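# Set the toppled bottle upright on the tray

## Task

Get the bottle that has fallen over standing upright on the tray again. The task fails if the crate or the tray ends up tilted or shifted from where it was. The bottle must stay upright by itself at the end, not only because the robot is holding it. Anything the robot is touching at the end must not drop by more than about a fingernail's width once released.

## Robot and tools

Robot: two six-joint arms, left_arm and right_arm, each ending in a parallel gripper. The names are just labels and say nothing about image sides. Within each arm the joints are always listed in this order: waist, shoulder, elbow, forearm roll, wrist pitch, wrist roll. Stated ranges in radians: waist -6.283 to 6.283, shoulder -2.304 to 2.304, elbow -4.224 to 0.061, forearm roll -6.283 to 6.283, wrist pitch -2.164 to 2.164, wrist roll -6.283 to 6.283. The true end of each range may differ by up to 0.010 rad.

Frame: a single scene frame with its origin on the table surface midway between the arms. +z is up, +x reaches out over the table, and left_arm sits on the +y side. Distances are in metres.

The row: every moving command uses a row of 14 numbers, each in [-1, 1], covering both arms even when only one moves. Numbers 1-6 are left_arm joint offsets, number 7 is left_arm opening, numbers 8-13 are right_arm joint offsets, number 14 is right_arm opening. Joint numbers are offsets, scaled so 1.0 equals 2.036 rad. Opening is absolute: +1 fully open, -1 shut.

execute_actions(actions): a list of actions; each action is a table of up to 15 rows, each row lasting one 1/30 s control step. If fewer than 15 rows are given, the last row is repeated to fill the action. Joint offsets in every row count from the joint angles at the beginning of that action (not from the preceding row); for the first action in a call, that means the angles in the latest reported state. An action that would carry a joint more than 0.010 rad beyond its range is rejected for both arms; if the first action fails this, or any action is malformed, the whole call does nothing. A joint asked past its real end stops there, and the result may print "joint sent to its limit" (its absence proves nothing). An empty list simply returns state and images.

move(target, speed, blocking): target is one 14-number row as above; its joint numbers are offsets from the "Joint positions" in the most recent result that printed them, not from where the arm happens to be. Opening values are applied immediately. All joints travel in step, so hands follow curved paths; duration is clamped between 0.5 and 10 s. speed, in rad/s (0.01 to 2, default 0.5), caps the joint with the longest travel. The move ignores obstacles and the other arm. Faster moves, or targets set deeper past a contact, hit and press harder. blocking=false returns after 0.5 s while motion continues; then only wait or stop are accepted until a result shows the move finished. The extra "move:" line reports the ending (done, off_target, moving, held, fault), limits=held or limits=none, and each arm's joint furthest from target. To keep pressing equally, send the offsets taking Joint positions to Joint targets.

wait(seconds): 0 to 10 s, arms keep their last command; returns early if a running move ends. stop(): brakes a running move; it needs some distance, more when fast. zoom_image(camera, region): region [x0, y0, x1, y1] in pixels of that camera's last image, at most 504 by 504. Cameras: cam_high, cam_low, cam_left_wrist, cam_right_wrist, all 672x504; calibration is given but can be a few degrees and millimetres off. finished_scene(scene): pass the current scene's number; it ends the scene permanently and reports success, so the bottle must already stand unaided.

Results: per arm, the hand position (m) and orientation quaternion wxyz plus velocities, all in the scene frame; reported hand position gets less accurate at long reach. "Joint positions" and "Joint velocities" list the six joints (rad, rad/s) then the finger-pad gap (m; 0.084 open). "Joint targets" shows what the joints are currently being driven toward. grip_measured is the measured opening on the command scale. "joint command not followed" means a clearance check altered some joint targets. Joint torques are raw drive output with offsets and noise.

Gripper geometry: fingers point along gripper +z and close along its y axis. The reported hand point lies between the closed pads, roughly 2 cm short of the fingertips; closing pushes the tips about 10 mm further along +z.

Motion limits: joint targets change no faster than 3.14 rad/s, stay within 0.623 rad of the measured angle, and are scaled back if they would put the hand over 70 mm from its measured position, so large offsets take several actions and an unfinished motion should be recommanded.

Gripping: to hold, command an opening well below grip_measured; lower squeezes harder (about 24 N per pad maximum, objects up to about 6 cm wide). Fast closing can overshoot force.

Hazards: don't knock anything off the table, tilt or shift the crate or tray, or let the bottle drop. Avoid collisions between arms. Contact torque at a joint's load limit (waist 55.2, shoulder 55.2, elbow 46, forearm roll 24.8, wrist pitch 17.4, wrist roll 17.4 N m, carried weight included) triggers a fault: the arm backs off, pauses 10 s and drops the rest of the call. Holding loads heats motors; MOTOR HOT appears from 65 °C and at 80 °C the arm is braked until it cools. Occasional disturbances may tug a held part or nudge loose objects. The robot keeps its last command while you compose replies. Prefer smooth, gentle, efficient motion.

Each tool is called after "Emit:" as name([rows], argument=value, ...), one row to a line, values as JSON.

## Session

Emit:
execute_actions(actions=[])

Scene clock: 0.00 s.
left_arm: end_effector_position=(+0.1299, +0.0441, +0.2115) grip_measured=+1.00 end_effector_quat_wxyz=(-0.141, +0.927, +0.164, -0.308) end_effector_velocity=(+0.001, +0.000, -0.000) end_effector_angular_velocity=(+0.000, +0.000, +0.002) | right_arm: end_effector_position=(+0.6463, -0.0060, +0.2196) grip_measured=+1.00 end_effector_quat_wxyz=(+0.117, -0.438, +0.883, +0.124) end_effector_velocity=(+0.001, +0.000, +0.001) end_effector_angular_velocity=(+0.002, -0.000, -0.003)
Joint names: [waist, shoulder, elbow, forearm roll, wrist pitch, wrist roll]
Joint positions: left_arm=[-1.059 -0.517 -1.013 -0.548 -1.084 -1.005  0.084] | right_arm=[ 0.355 -0.637 -1.341  0.523 -0.54   2.192  0.084]
Joint velocities: left_arm=[ 0.002 -0.001 -0.001  0.     0.    -0.     0.   ] | right_arm=[-0.    -0.    -0.001  0.002  0.     0.001 -0.   ]
Joint torques (N m, as the arm reports them, + toward a larger angle): no reading
Motor temperatures (°C, as the motors report them): left_arm=[24 23 25 26 29 26] | right_arm=[22 25 28 25 27 28]
Joint targets: left_arm=[-1.059 -0.517 -1.013 -0.548 -1.084 -1.005] | right_arm=[0.355 -0.637 -1.341 0.523 -0.540 2.192]
camera_calibration (this result's frames):
cam_left_wrist: T_world_to_cam=[[0.215959, -0.905475, -0.365346, 0.120443], [-0.756113, -0.391833, 0.524176, 0.0720679], [-0.617783, 0.163042, -0.76926, 0.361726], [0, 0, 0, 1]] pos_world=[0.251949, 0.0783196, 0.284488]
cam_right_wrist: T_world_to_cam=[[-0.810256, 0.577657, 0.0989861, 0.540393], [0.577203, 0.757244, 0.305644, -0.369673], [0.101601, 0.304785, -0.946986, 0.272301], [0, 0, 0, 1]] pos_world=[0.623567, -0.115222, 0.317363]

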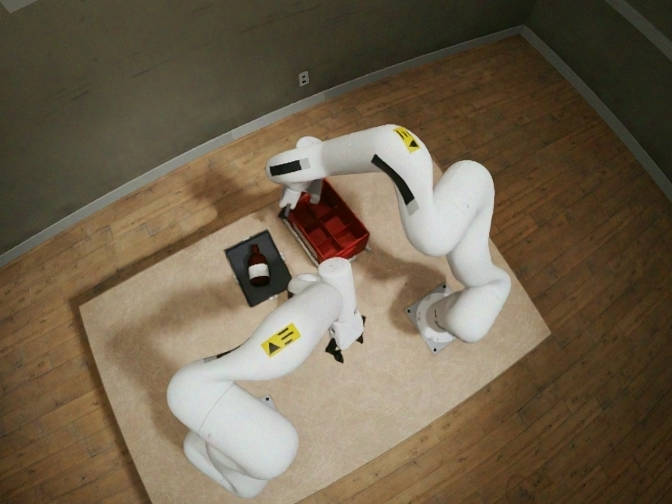

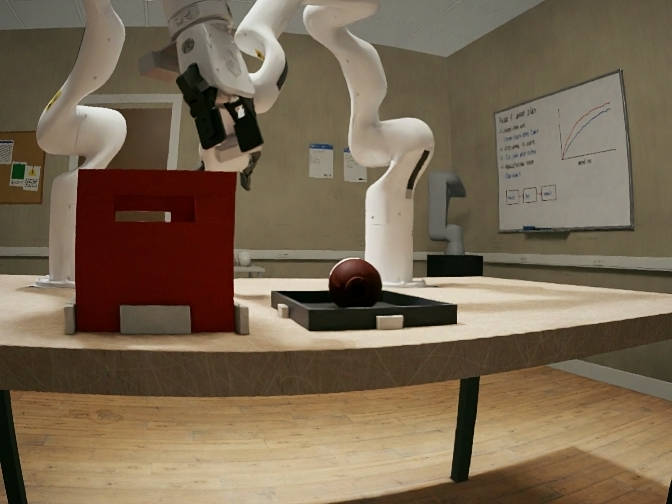

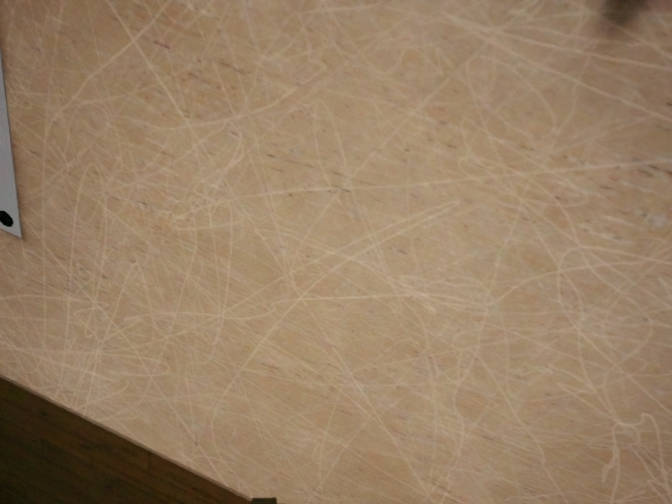

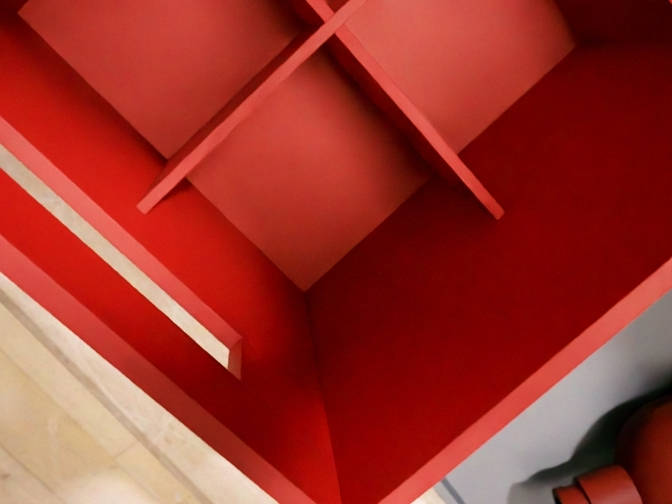

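Axis is nearly radial for the left arm. Go to the earlier viewing pose, clearing the right arm.

Emit:
move(target=[0.284,-0.031,-0.111,0.269,0.21,0.494,0.6,-0.4,0.15,0,0,0,0,1], speed=0.7)

Scene clock: 2.33 s.
left_arm: end_effector_position=(+0.5494, +0.1885, +0.2009) grip_measured=+0.59 end_effector_quat_wxyz=(+0.001, +0.971, -0.240, +0.001) end_effector_velocity=(-0.000, +0.000, -0.000) end_effector_angular_velocity=(+0.001, -0.000, -0.003) | right_arm: end_effector_position=(+0.7047, -0.5453, +0.4290) grip_measured=+1.00 end_effector_quat_wxyz=(+0.288, -0.071, +0.955, -0.001) end_effector_velocity=(-0.001, -0.002, +0.001) end_effector_angular_velocity=(-0.000, -0.002, -0.004)
Joint names: [waist, shoulder, elbow, forearm roll, wrist pitch, wrist roll]
Joint positions: left_arm=[-0.481 -0.58  -1.239 -0.001 -0.657  0.     0.069] | right_arm=[-0.459 -0.332 -1.341  0.523 -0.54   2.192  0.084]
Joint velocities: left_arm=[-0.    -0.     0.001  0.001  0.001  0.002  0.   ] | right_arm=[-0.003  0.001  0.     0.001  0.001  0.     0.   ]
Joint torques (N m, as the arm reports them, + toward a larger angle): left_arm=[  0.25  55.2  -17.25  -0.24   0.34   0.1 ] | right_arm=[ -1.59  20.11 -17.48   0.99   0.88   0.95]
Motor temperatures (°C, as the motors report them): left_arm=[24 23 25 26 29 26] | right_arm=[22 25 28 25 27 28]
Joint targets: left_arm=[-0.481 -0.580 -1.239 -0.001 -0.657 0.000] | right_arm=[-0.459 -0.331 -1.341 0.523 -0.540 2.192]
move: done; limits=none; left_arm: farthest joint: the waist, 0.000 radians from its target (0.578 radians at the start); right_arm: farthest joint: the waist, 0.000 radians from its target (0.814 radians at the start)
camera_calibration (this result's frames):
cam_left_wrist: T_world_to_cam=[[-0.46479, -0.885419, -0.00180019, 0.453911], [-0.885418, 0.464792, -0.00157551, 0.466634], [0.0022317, 0.000861635, -0.999997, 0.325438], [0, 0, 0, 1]] pos_world=[0.623413, 0.184733, 0.32699]
cam_right_wrist: T_world_to_cam=[[-0.141736, 0.987987, -0.0615912, 0.700017], [0.827664, 0.152408, 0.540134, -0.66591], [0.543032, 0.0255796, -0.839322, 0.119523], [0, 0, 0, 1]] pos_world=[0.585463, -0.593174, 0.503113]

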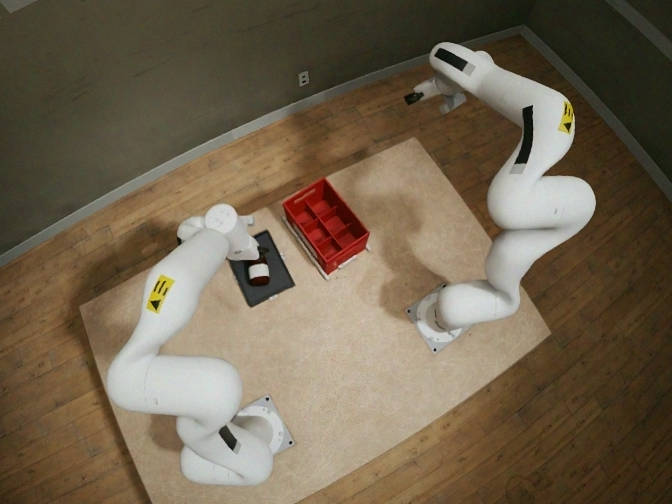

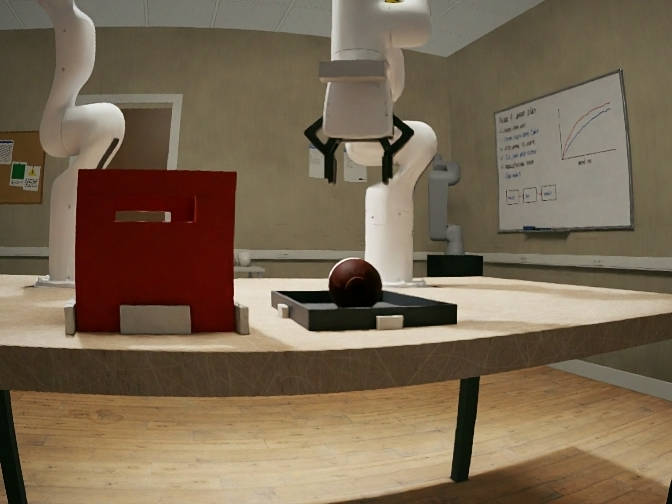

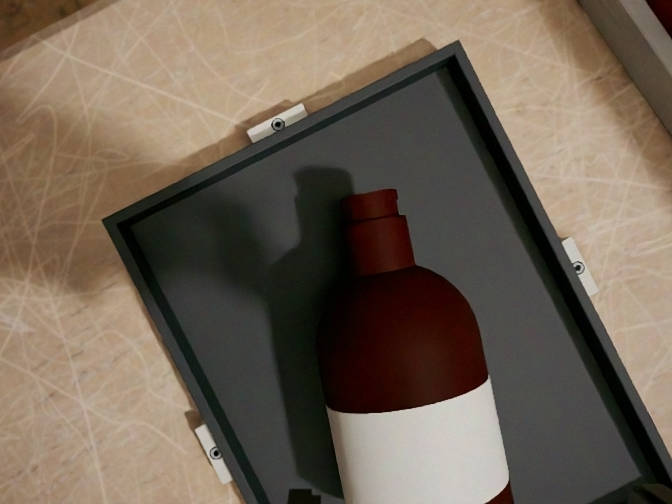

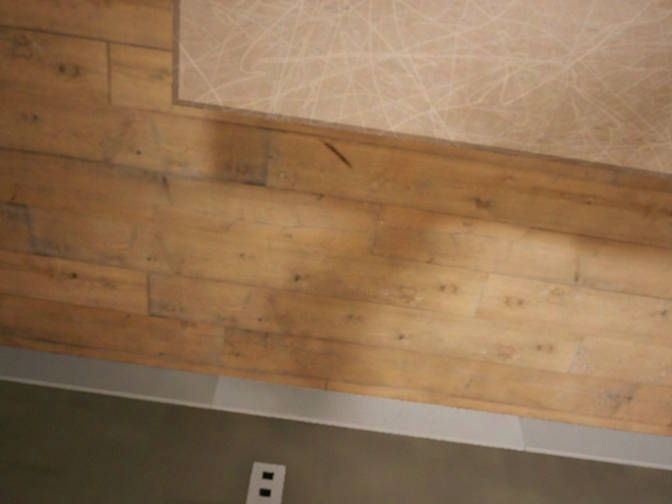

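Emit:
move(target=[0.01,-0.1375,-0.136,0,0,-0.074,0.6,0,0,0,0,0,0,1], speed=0.4)

Emit:
move(target=[0,-0.0604,0,0,0.0609,0,0.4,0,0,0,0,0,0,1], speed=0.12)

Emit:
execute_actions([
  [[0,0,0,0,0,0,-0.1,0,0,0,0,0,0,1]],
  [[0,0,0,0,0,0,-0.7,0,0,0,0,0,0,1]],
])

Scene clock: 4.00 s.
left_arm: end_effector_position=(+0.6267, +0.1632, +0.1281) grip_measured=+0.59 end_effector_quat_wxyz=(+0.000, +0.988, -0.157, -0.000) end_effector_velocity=(+0.001, -0.000, -0.002) end_effector_angular_velocity=(+0.001, +0.001, +0.002) | right_arm: end_effector_position=(+0.7047, -0.5453, +0.4290) grip_measured=+1.00 end_effector_quat_wxyz=(+0.288, -0.071, +0.955, -0.001) end_effector_velocity=(-0.000, +0.000, -0.000) end_effector_angular_velocity=(+0.001, -0.000, -0.001)
Joint names: [waist, shoulder, elbow, forearm roll, wrist pitch, wrist roll]
Joint positions: left_arm=[-0.461 -0.86  -1.516 -0.001 -0.657 -0.15   0.069] | right_arm=[-0.459 -0.332 -1.341  0.523 -0.54   2.192  0.084]
Joint velocities: left_arm=[ 0.    -0.004 -0.003  0.     0.    -0.001  0.   ] | right_arm=[-0.     0.     0.     0.001  0.    -0.    -0.   ]
Joint torques (N m, as the arm reports them, + toward a larger angle): left_arm=[ -1.22  65.15 -18.05   0.99   0.56   0.07] | right_arm=[ -2.65  19.46 -17.46   1.51   0.95   1.01]
Motor temperatures (°C, as the motors report them): left_arm=[24 23 25 26 29 26] | right_arm=[22 25 28 25 27 28]
Joint targets: left_arm=[-0.461 -0.860 -1.516 -0.001 -0.657 -0.150] | right_arm=[-0.459 -0.332 -1.341 0.523 -0.540 2.192]
move: done; limits=none; left_arm: farthest joint: the waist, 0.000 radians from its target (0.020 radians at the start); right_arm: farthest joint: the waist, 0.000 radians from its target (0.000 radians at the start)
camera_calibration (this result's frames):
cam_left_wrist: T_world_to_cam=[[-0.307482, -0.951552, -0.00189299, 0.379532], [-0.951553, 0.30748, 0.00139978, 0.613448], [-0.000749907, 0.00223169, -0.999997, 0.254211], [0, 0, 0, 1]] pos_world=[0.700618, 0.171954, 0.25407]
cam_right_wrist: T_world_to_cam=[[-0.141736, 0.987987, -0.0615915, 0.700017], [0.827664, 0.152408, 0.540134, -0.66591], [0.543032, 0.0255792, -0.839322, 0.119522], [0, 0, 0, 1]] pos_world=[0.585463, -0.593175, 0.503114]

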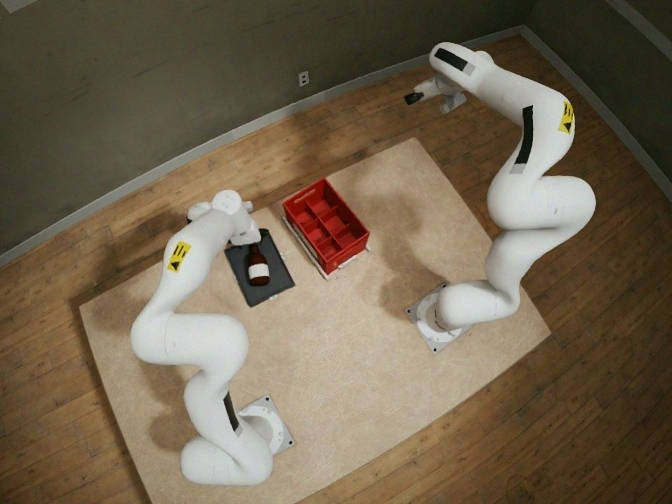

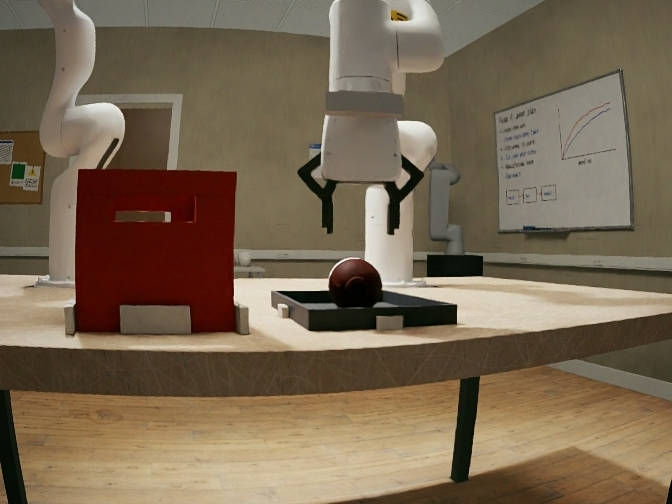

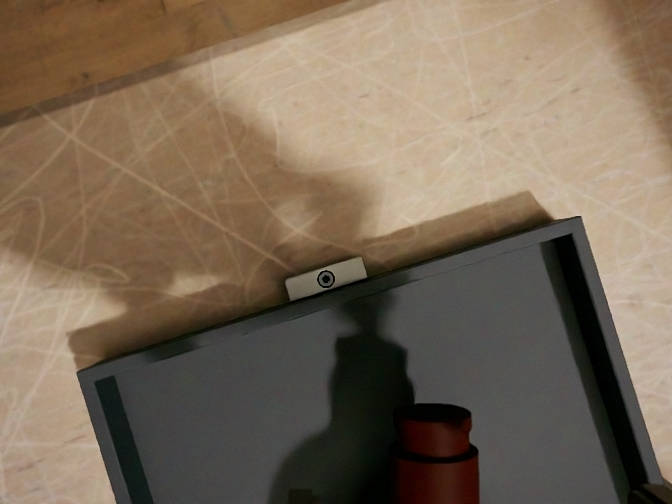

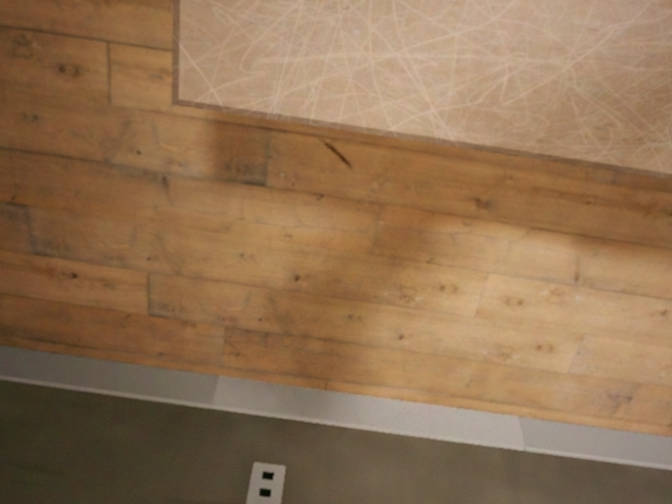

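Scene clock: 5.47 s.
left_arm: end_effector_position=(+0.6234, +0.1649, +0.0457) grip_measured=+0.39 end_effector_quat_wxyz=(+0.000, +0.988, -0.157, +0.000) end_effector_velocity=(+0.000, +0.002, -0.002) end_effector_angular_velocity=(+0.000, +0.001, +0.002) | right_arm: end_effector_position=(+0.7047, -0.5453, +0.4290) grip_measured=+1.00 end_effector_quat_wxyz=(+0.288, -0.071, +0.955, -0.001) end_effector_velocity=(-0.000, -0.000, +0.000) end_effector_angular_velocity=(+0.001, -0.000, -0.001)
Joint names: [waist, shoulder, elbow, forearm roll, wrist pitch, wrist roll]
Joint positions: left_arm=[-0.461 -0.982 -1.516 -0.001 -0.533 -0.15   0.061] | right_arm=[-0.459 -0.332 -1.341  0.523 -0.54   2.192  0.084]
Joint velocities: left_arm=[ 0.002 -0.003  0.     0.     0.002  0.    -0.   ] | right_arm=[-0.    -0.    -0.     0.001 -0.     0.     0.   ]
Joint torques (N m, as the arm reports them, + toward a larger angle): left_arm=[  1.39  67.57 -16.65   1.02   0.52  -0.01] | right_arm=[  0.59  19.64 -17.65   0.87   0.88   1.05]
Motor temperatures (°C, as the motors report them): left_arm=[24 23 25 26 29 26] | right_arm=[22 25 28 25 27 28]
Joint targets: left_arm=[-0.461 -0.982 -1.516 -0.001 -0.533 -0.150] | right_arm=[-0.459 -0.332 -1.341 0.523 -0.540 2.192]
move: done; limits=none; left_arm: farthest joint: the shoulder, 0.001 radians from its target (0.123 radians at the start); right_arm: farthest joint: the waist, 0.000 radians from its target (0.000 radians at the start)
camera_calibration (this result's frames):
cam_left_wrist: T_world_to_cam=[[-0.307434, -0.951568, -0.00177688, 0.37992], [-0.951569, 0.307434, 0.000147744, 0.610011], [0.000405684, 0.00173625, -0.999998, 0.171075], [0, 0, 0, 1]] pos_world=[0.697198, 0.173684, 0.17166]
cam_right_wrist: T_world_to_cam=[[-0.141736, 0.987987, -0.0615916, 0.700017], [0.827664, 0.152408, 0.540134, -0.66591], [0.543032, 0.0255791, -0.839322, 0.119522], [0, 0, 0, 1]] pos_world=[0.585463, -0.593175, 0.503114]

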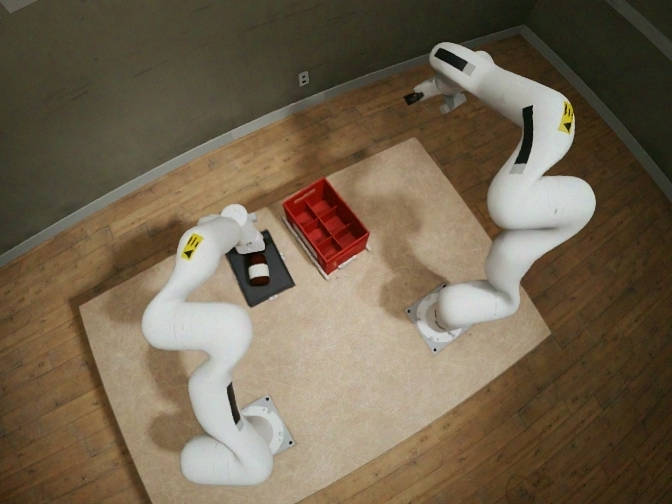

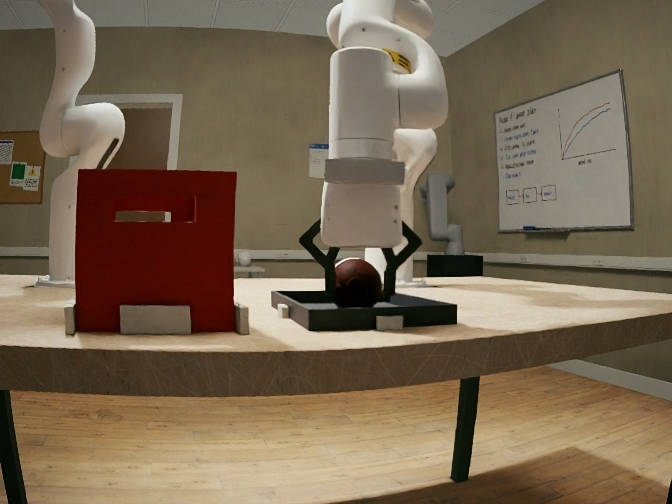

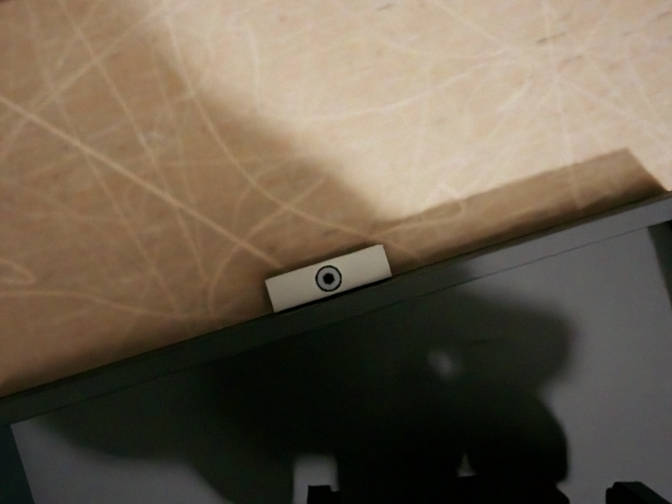

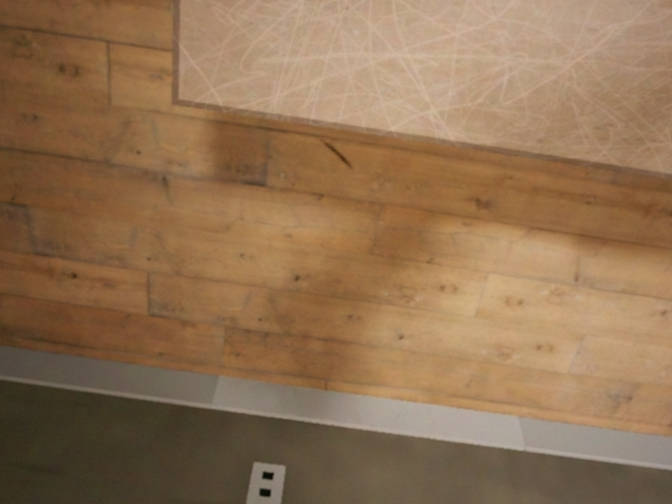

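Scene clock: 6.47 s.
left_arm: end_effector_position=(+0.6235, +0.1649, +0.0457) grip_measured=-0.34 end_effector_quat_wxyz=(+0.000, +0.988, -0.157, +0.000) end_effector_velocity=(+0.000, +0.000, -0.000) end_effector_angular_velocity=(+0.000, +0.000, +0.001) | right_arm: end_effector_position=(+0.7047, -0.5453, +0.4290) grip_measured=+1.00 end_effector_quat_wxyz=(+0.288, -0.071, +0.955, -0.001) end_effector_velocity=(+0.000, +0.000, +0.000) end_effector_angular_velocity=(+0.000, +0.000, -0.000)
Joint names: [waist, shoulder, elbow, forearm roll, wrist pitch, wrist roll]
Joint positions: left_arm=[-0.461 -0.982 -1.516 -0.001 -0.533 -0.15   0.029] | right_arm=[-0.459 -0.332 -1.341  0.523 -0.54   2.192  0.084]
Joint velocities: left_arm=[ 0.001 -0.001 -0.001  0.    -0.    -0.    -0.   ] | right_arm=[ 0.    -0.    -0.    -0.     0.     0.001 -0.   ]
Joint torques (N m, as the arm reports them, + toward a larger angle): left_arm=[  0.52  67.89 -17.38   0.89   0.23  -0.09] | right_arm=[ -1.72  20.06 -17.18   0.86   0.9    0.87]
Motor temperatures (°C, as the motors report them): left_arm=[24 23 25 26 29 26] | right_arm=[22 25 28 25 27 28]
Joint targets: left_arm=[-0.461 -0.982 -1.516 -0.001 -0.533 -0.150] | right_arm=[-0.459 -0.332 -1.341 0.523 -0.540 2.192]
camera_calibration (this result's frames):
cam_left_wrist: T_world_to_cam=[[-0.307438, -0.951567, -0.00177232, 0.379923], [-0.951568, 0.307438, 0.000102816, 0.610028], [0.000447044, 0.0017181, -0.999998, 0.171065], [0, 0, 0, 1]] pos_world=[0.697209, 0.173682, 0.171676]
cam_right_wrist: T_world_to_cam=[[-0.141735, 0.987987, -0.0615916, 0.700017], [0.827664, 0.152408, 0.540134, -0.665911], [0.543032, 0.0255789, -0.839322, 0.119522], [0, 0, 0, 1]] pos_world=[0.585463, -0.593175, 0.503114]

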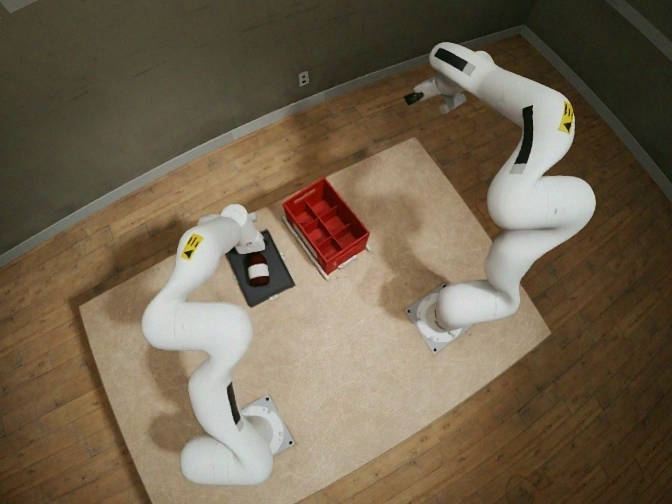

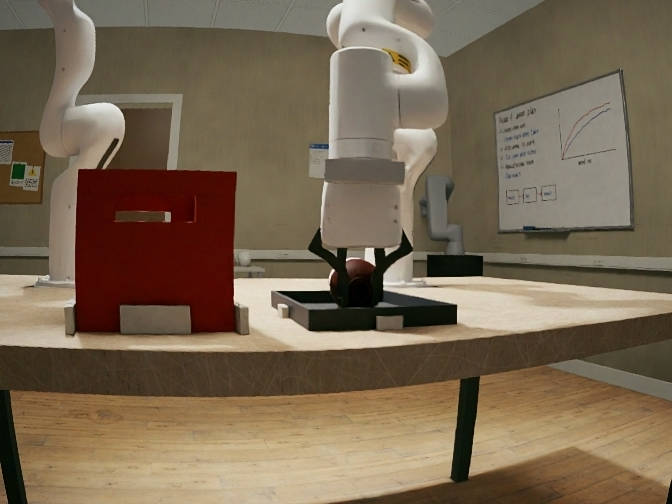

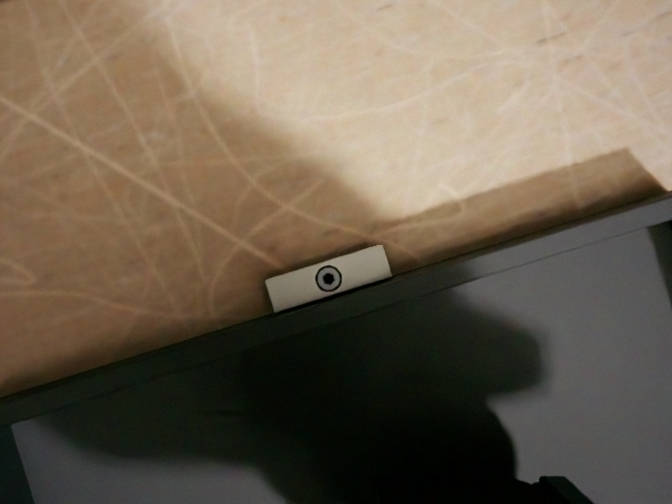

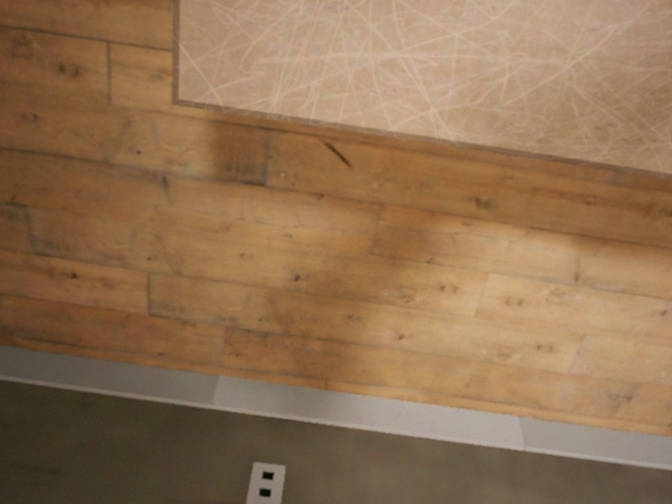

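Emit:
move(target=[0,0.2436,0.406,0,0.653,0.074,-1,0,0,0,0,0,0,1], speed=0.4)

Emit:
zoom_image(camera="cam_low", region=[260,130,480,340])

Emit:
zoom_image(camera="cam_high", region=[190,200,320,320])

Scene clock: 10.70 s.
left_arm: end_effector_position=(+0.5792, +0.1873, +0.1896) grip_measured=-0.34 end_effector_quat_wxyz=(+0.110, +0.854, -0.202, +0.466) end_effector_velocity=(+0.000, +0.001, +0.001) end_effector_angular_velocity=(-0.002, -0.002, +0.001) | right_arm: end_effector_position=(+0.7047, -0.5453, +0.4290) grip_measured=+1.00 end_effector_quat_wxyz=(+0.288, -0.071, +0.955, -0.001) end_effector_velocity=(+0.000, -0.000, +0.001) end_effector_angular_velocity=(-0.001, -0.001, +0.000)
Joint names: [waist, shoulder, elbow, forearm roll, wrist pitch, wrist roll]
Joint positions: left_arm=[-0.461 -0.486 -0.69  -0.001  0.796  0.     0.029] | right_arm=[-0.459 -0.332 -1.341  0.523 -0.54   2.192  0.084]
Joint velocities: left_arm=[ 0.001  0.003  0.002 -0.     0.002 -0.001  0.   ] | right_arm=[ 0.     0.    -0.001 -0.001  0.     0.001 -0.   ]
Joint torques (N m, as the arm reports them, + toward a larger angle): left_arm=[ -0.29  46.32 -14.59   0.68   2.69   0.03] | right_arm=[ -1.11  18.93 -17.72   0.78   0.75   1.25]
Motor temperatures (°C, as the motors report them): left_arm=[24 23 25 26 29 26] | right_arm=[22 25 29 25 27 28]
Joint targets: left_arm=[-0.461 -0.486 -0.689 -0.001 0.796 0.000] | right_arm=[-0.459 -0.332 -1.341 0.523 -0.540 2.192]
move: done; limits=none; left_arm: farthest joint: the waist, 0.000 radians from its target (0.000 radians at the start); right_arm: farthest joint: the waist, 0.000 radians from its target (0.000 radians at the start)
camera_calibration (this result's frames):
cam_left_wrist: T_world_to_cam=[[-0.445571, -0.895246, 0.000175452, 0.457021], [-0.484902, 0.241175, -0.840657, 0.462542], [0.752553, -0.374658, -0.541567, -0.137073], [0, 0, 0, 1]] pos_world=[0.531077, 0.246237, 0.314525]
cam_right_wrist: T_world_to_cam=[[-0.141735, 0.987987, -0.0615915, 0.700017], [0.827664, 0.152408, 0.540134, -0.665911], [0.543032, 0.0255789, -0.839322, 0.119522], [0, 0, 0, 1]] pos_world=[0.585463, -0.593175, 0.503114]

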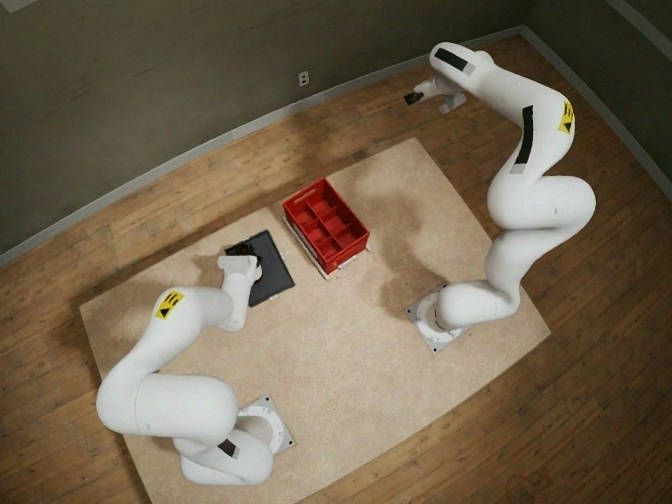

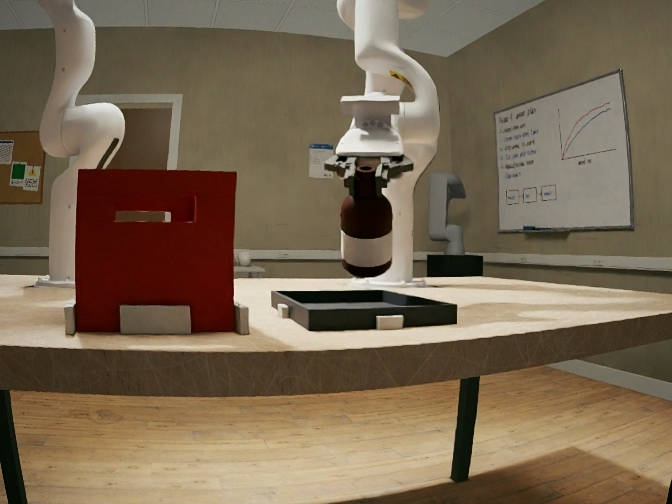

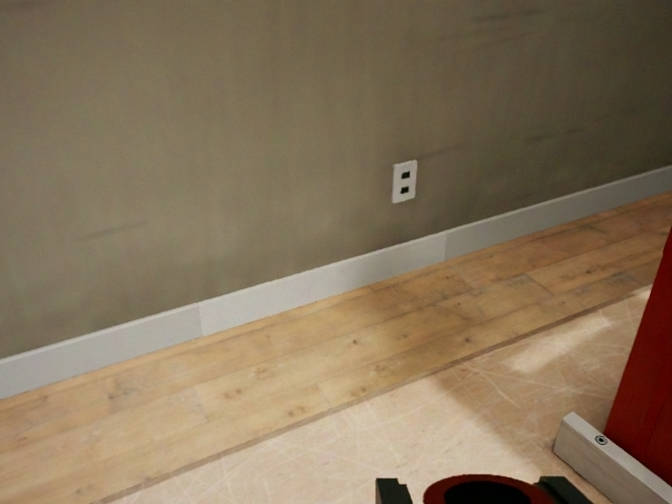

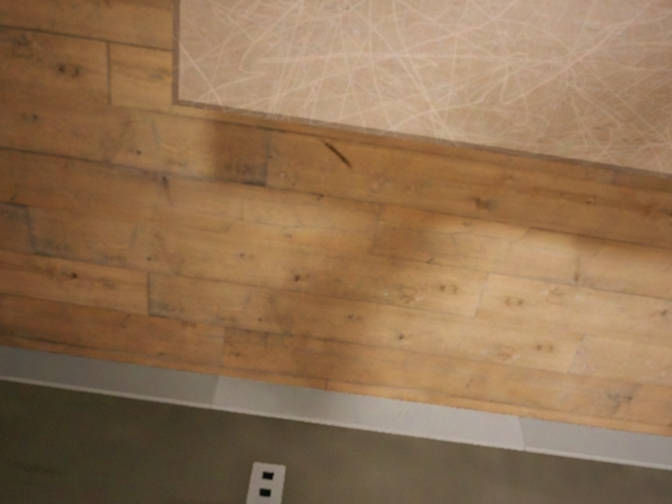

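Region (260, 130, 480, 340) of cam_low's 672x504 image, scaled by 2.291, with more detail than that image has; it fills the top 481 rows of this view, and the rest is white.

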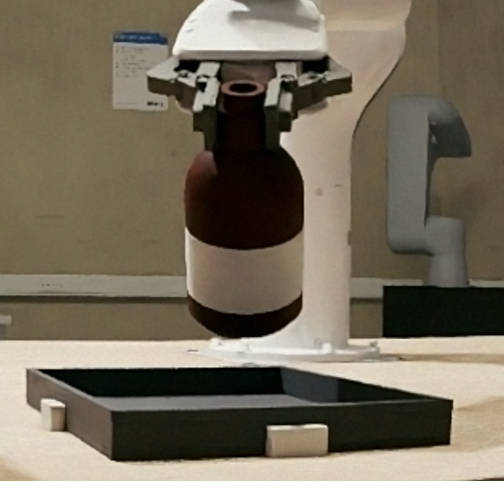

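Region (190, 200, 320, 320) of cam_high's 672x504 image, scaled by 3.877, with more detail than that image has; it fills the top 465 rows of this view, and the rest is white.

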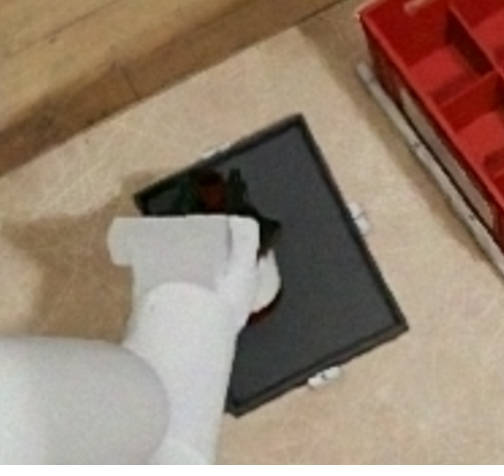

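Emit:
move(target=[-0.015,-0.152,0.0285,0,0.4165,0,-1,0,0,0,0,0,0,1], speed=0.4)

Emit:
zoom_image(camera="cam_low", region=[260,130,480,340])

Scene clock: 13.60 s.
left_arm: end_effector_position=(+0.5526, +0.1803, +0.1699) grip_measured=-0.34 end_effector_quat_wxyz=(+0.165, +0.716, -0.181, +0.654) end_effector_velocity=(-0.000, -0.000, +0.000) end_effector_angular_velocity=(-0.001, -0.001, -0.000) | right_arm: end_effector_position=(+0.7047, -0.5453, +0.4290) grip_measured=+1.00 end_effector_quat_wxyz=(+0.288, -0.071, +0.955, -0.001) end_effector_velocity=(-0.000, +0.000, -0.000) end_effector_angular_velocity=(+0.001, +0.001, -0.000)
Joint names: [waist, shoulder, elbow, forearm roll, wrist pitch, wrist roll]
Joint positions: left_arm=[-0.491 -0.796 -0.632 -0.001  1.644  0.     0.029] | right_arm=[-0.459 -0.332 -1.341  0.523 -0.54   2.192  0.084]
Joint velocities: left_arm=[-0.001 -0.     0.001 -0.     0.002 -0.001 -0.   ] | right_arm=[ 0.    -0.     0.     0.    -0.001  0.001  0.   ]
Joint torques (N m, as the arm reports them, + toward a larger angle): left_arm=[ 0.26 48.74 -8.67  0.48  3.18 -0.06] | right_arm=[ -1.58  20.37 -17.92   1.13   0.78   0.99]
Motor temperatures (°C, as the motors report them): left_arm=[24 23 25 26 29 26] | right_arm=[22 25 29 25 27 28]
Joint targets: left_arm=[-0.491 -0.796 -0.632 -0.001 1.644 0.000] | right_arm=[-0.459 -0.332 -1.341 0.523 -0.540 2.192]
move: done; limits=none; left_arm: farthest joint: the waist, 0.000 radians from its target (0.031 radians at the start); right_arm: farthest joint: the waist, 0.000 radians from its target (0.000 radians at the start)
camera_calibration (this result's frames):
cam_left_wrist: T_world_to_cam=[[-0.472951, -0.881088, 0.00115789, 0.451232], [-0.0814119, 0.0423917, -0.995779, 0.274025], [0.87732, -0.471048, -0.0917802, -0.258353], [0, 0, 0, 1]] pos_world=[0.462378, 0.264262, 0.248634]
cam_right_wrist: T_world_to_cam=[[-0.141735, 0.987987, -0.0615916, 0.700017], [0.827664, 0.152408, 0.540134, -0.665911], [0.543032, 0.0255789, -0.839322, 0.119522], [0, 0, 0, 1]] pos_world=[0.585463, -0.593175, 0.503114]

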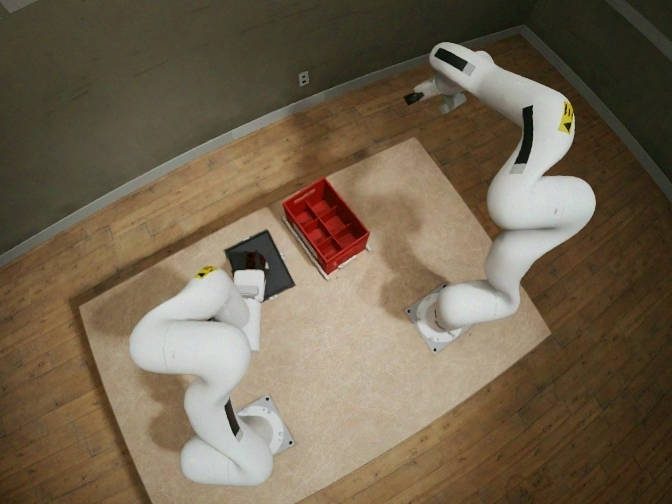

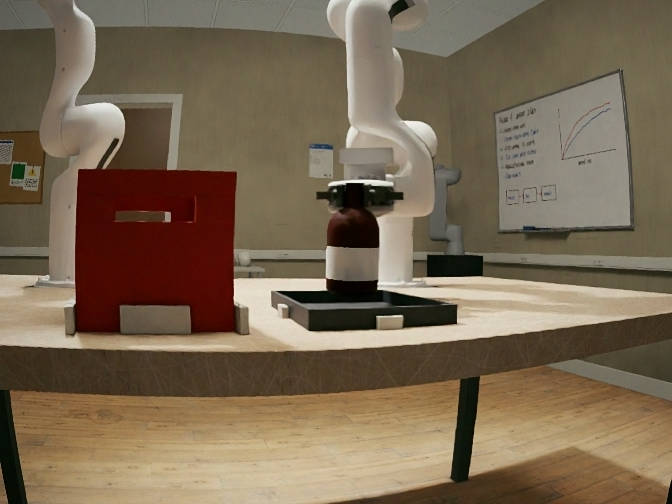

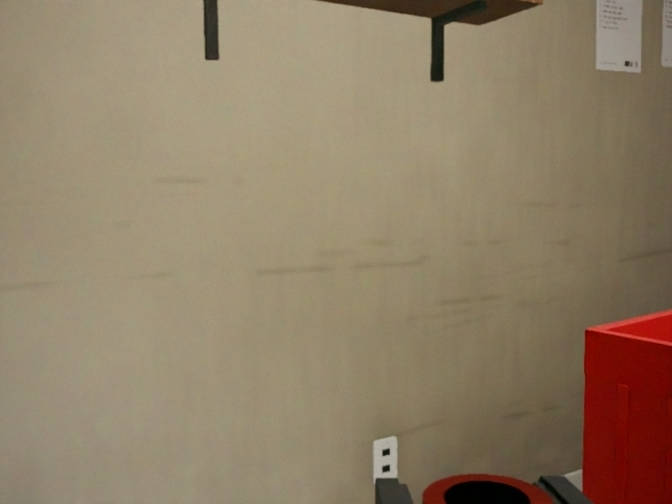

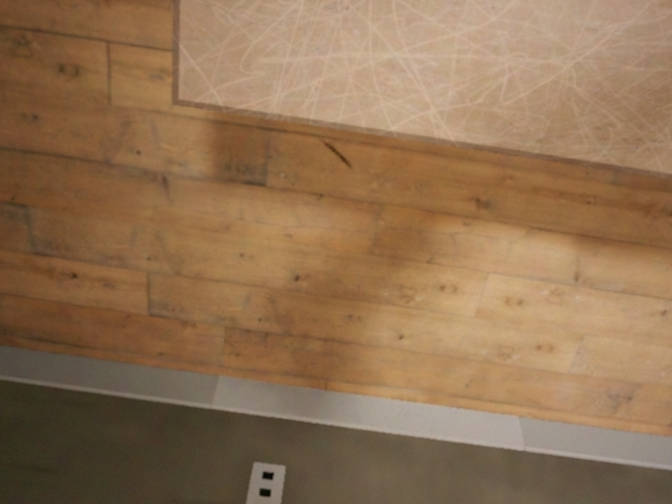

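Region (260, 130, 480, 340) of cam_low's 672x504 image, scaled by 2.291, with more detail than that image has; it fills the top 481 rows of this view, and the rest is white.

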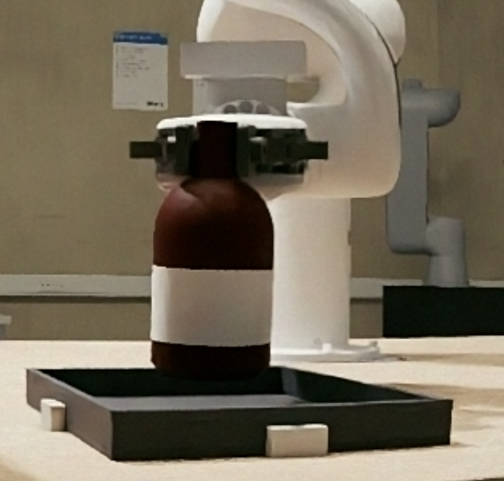

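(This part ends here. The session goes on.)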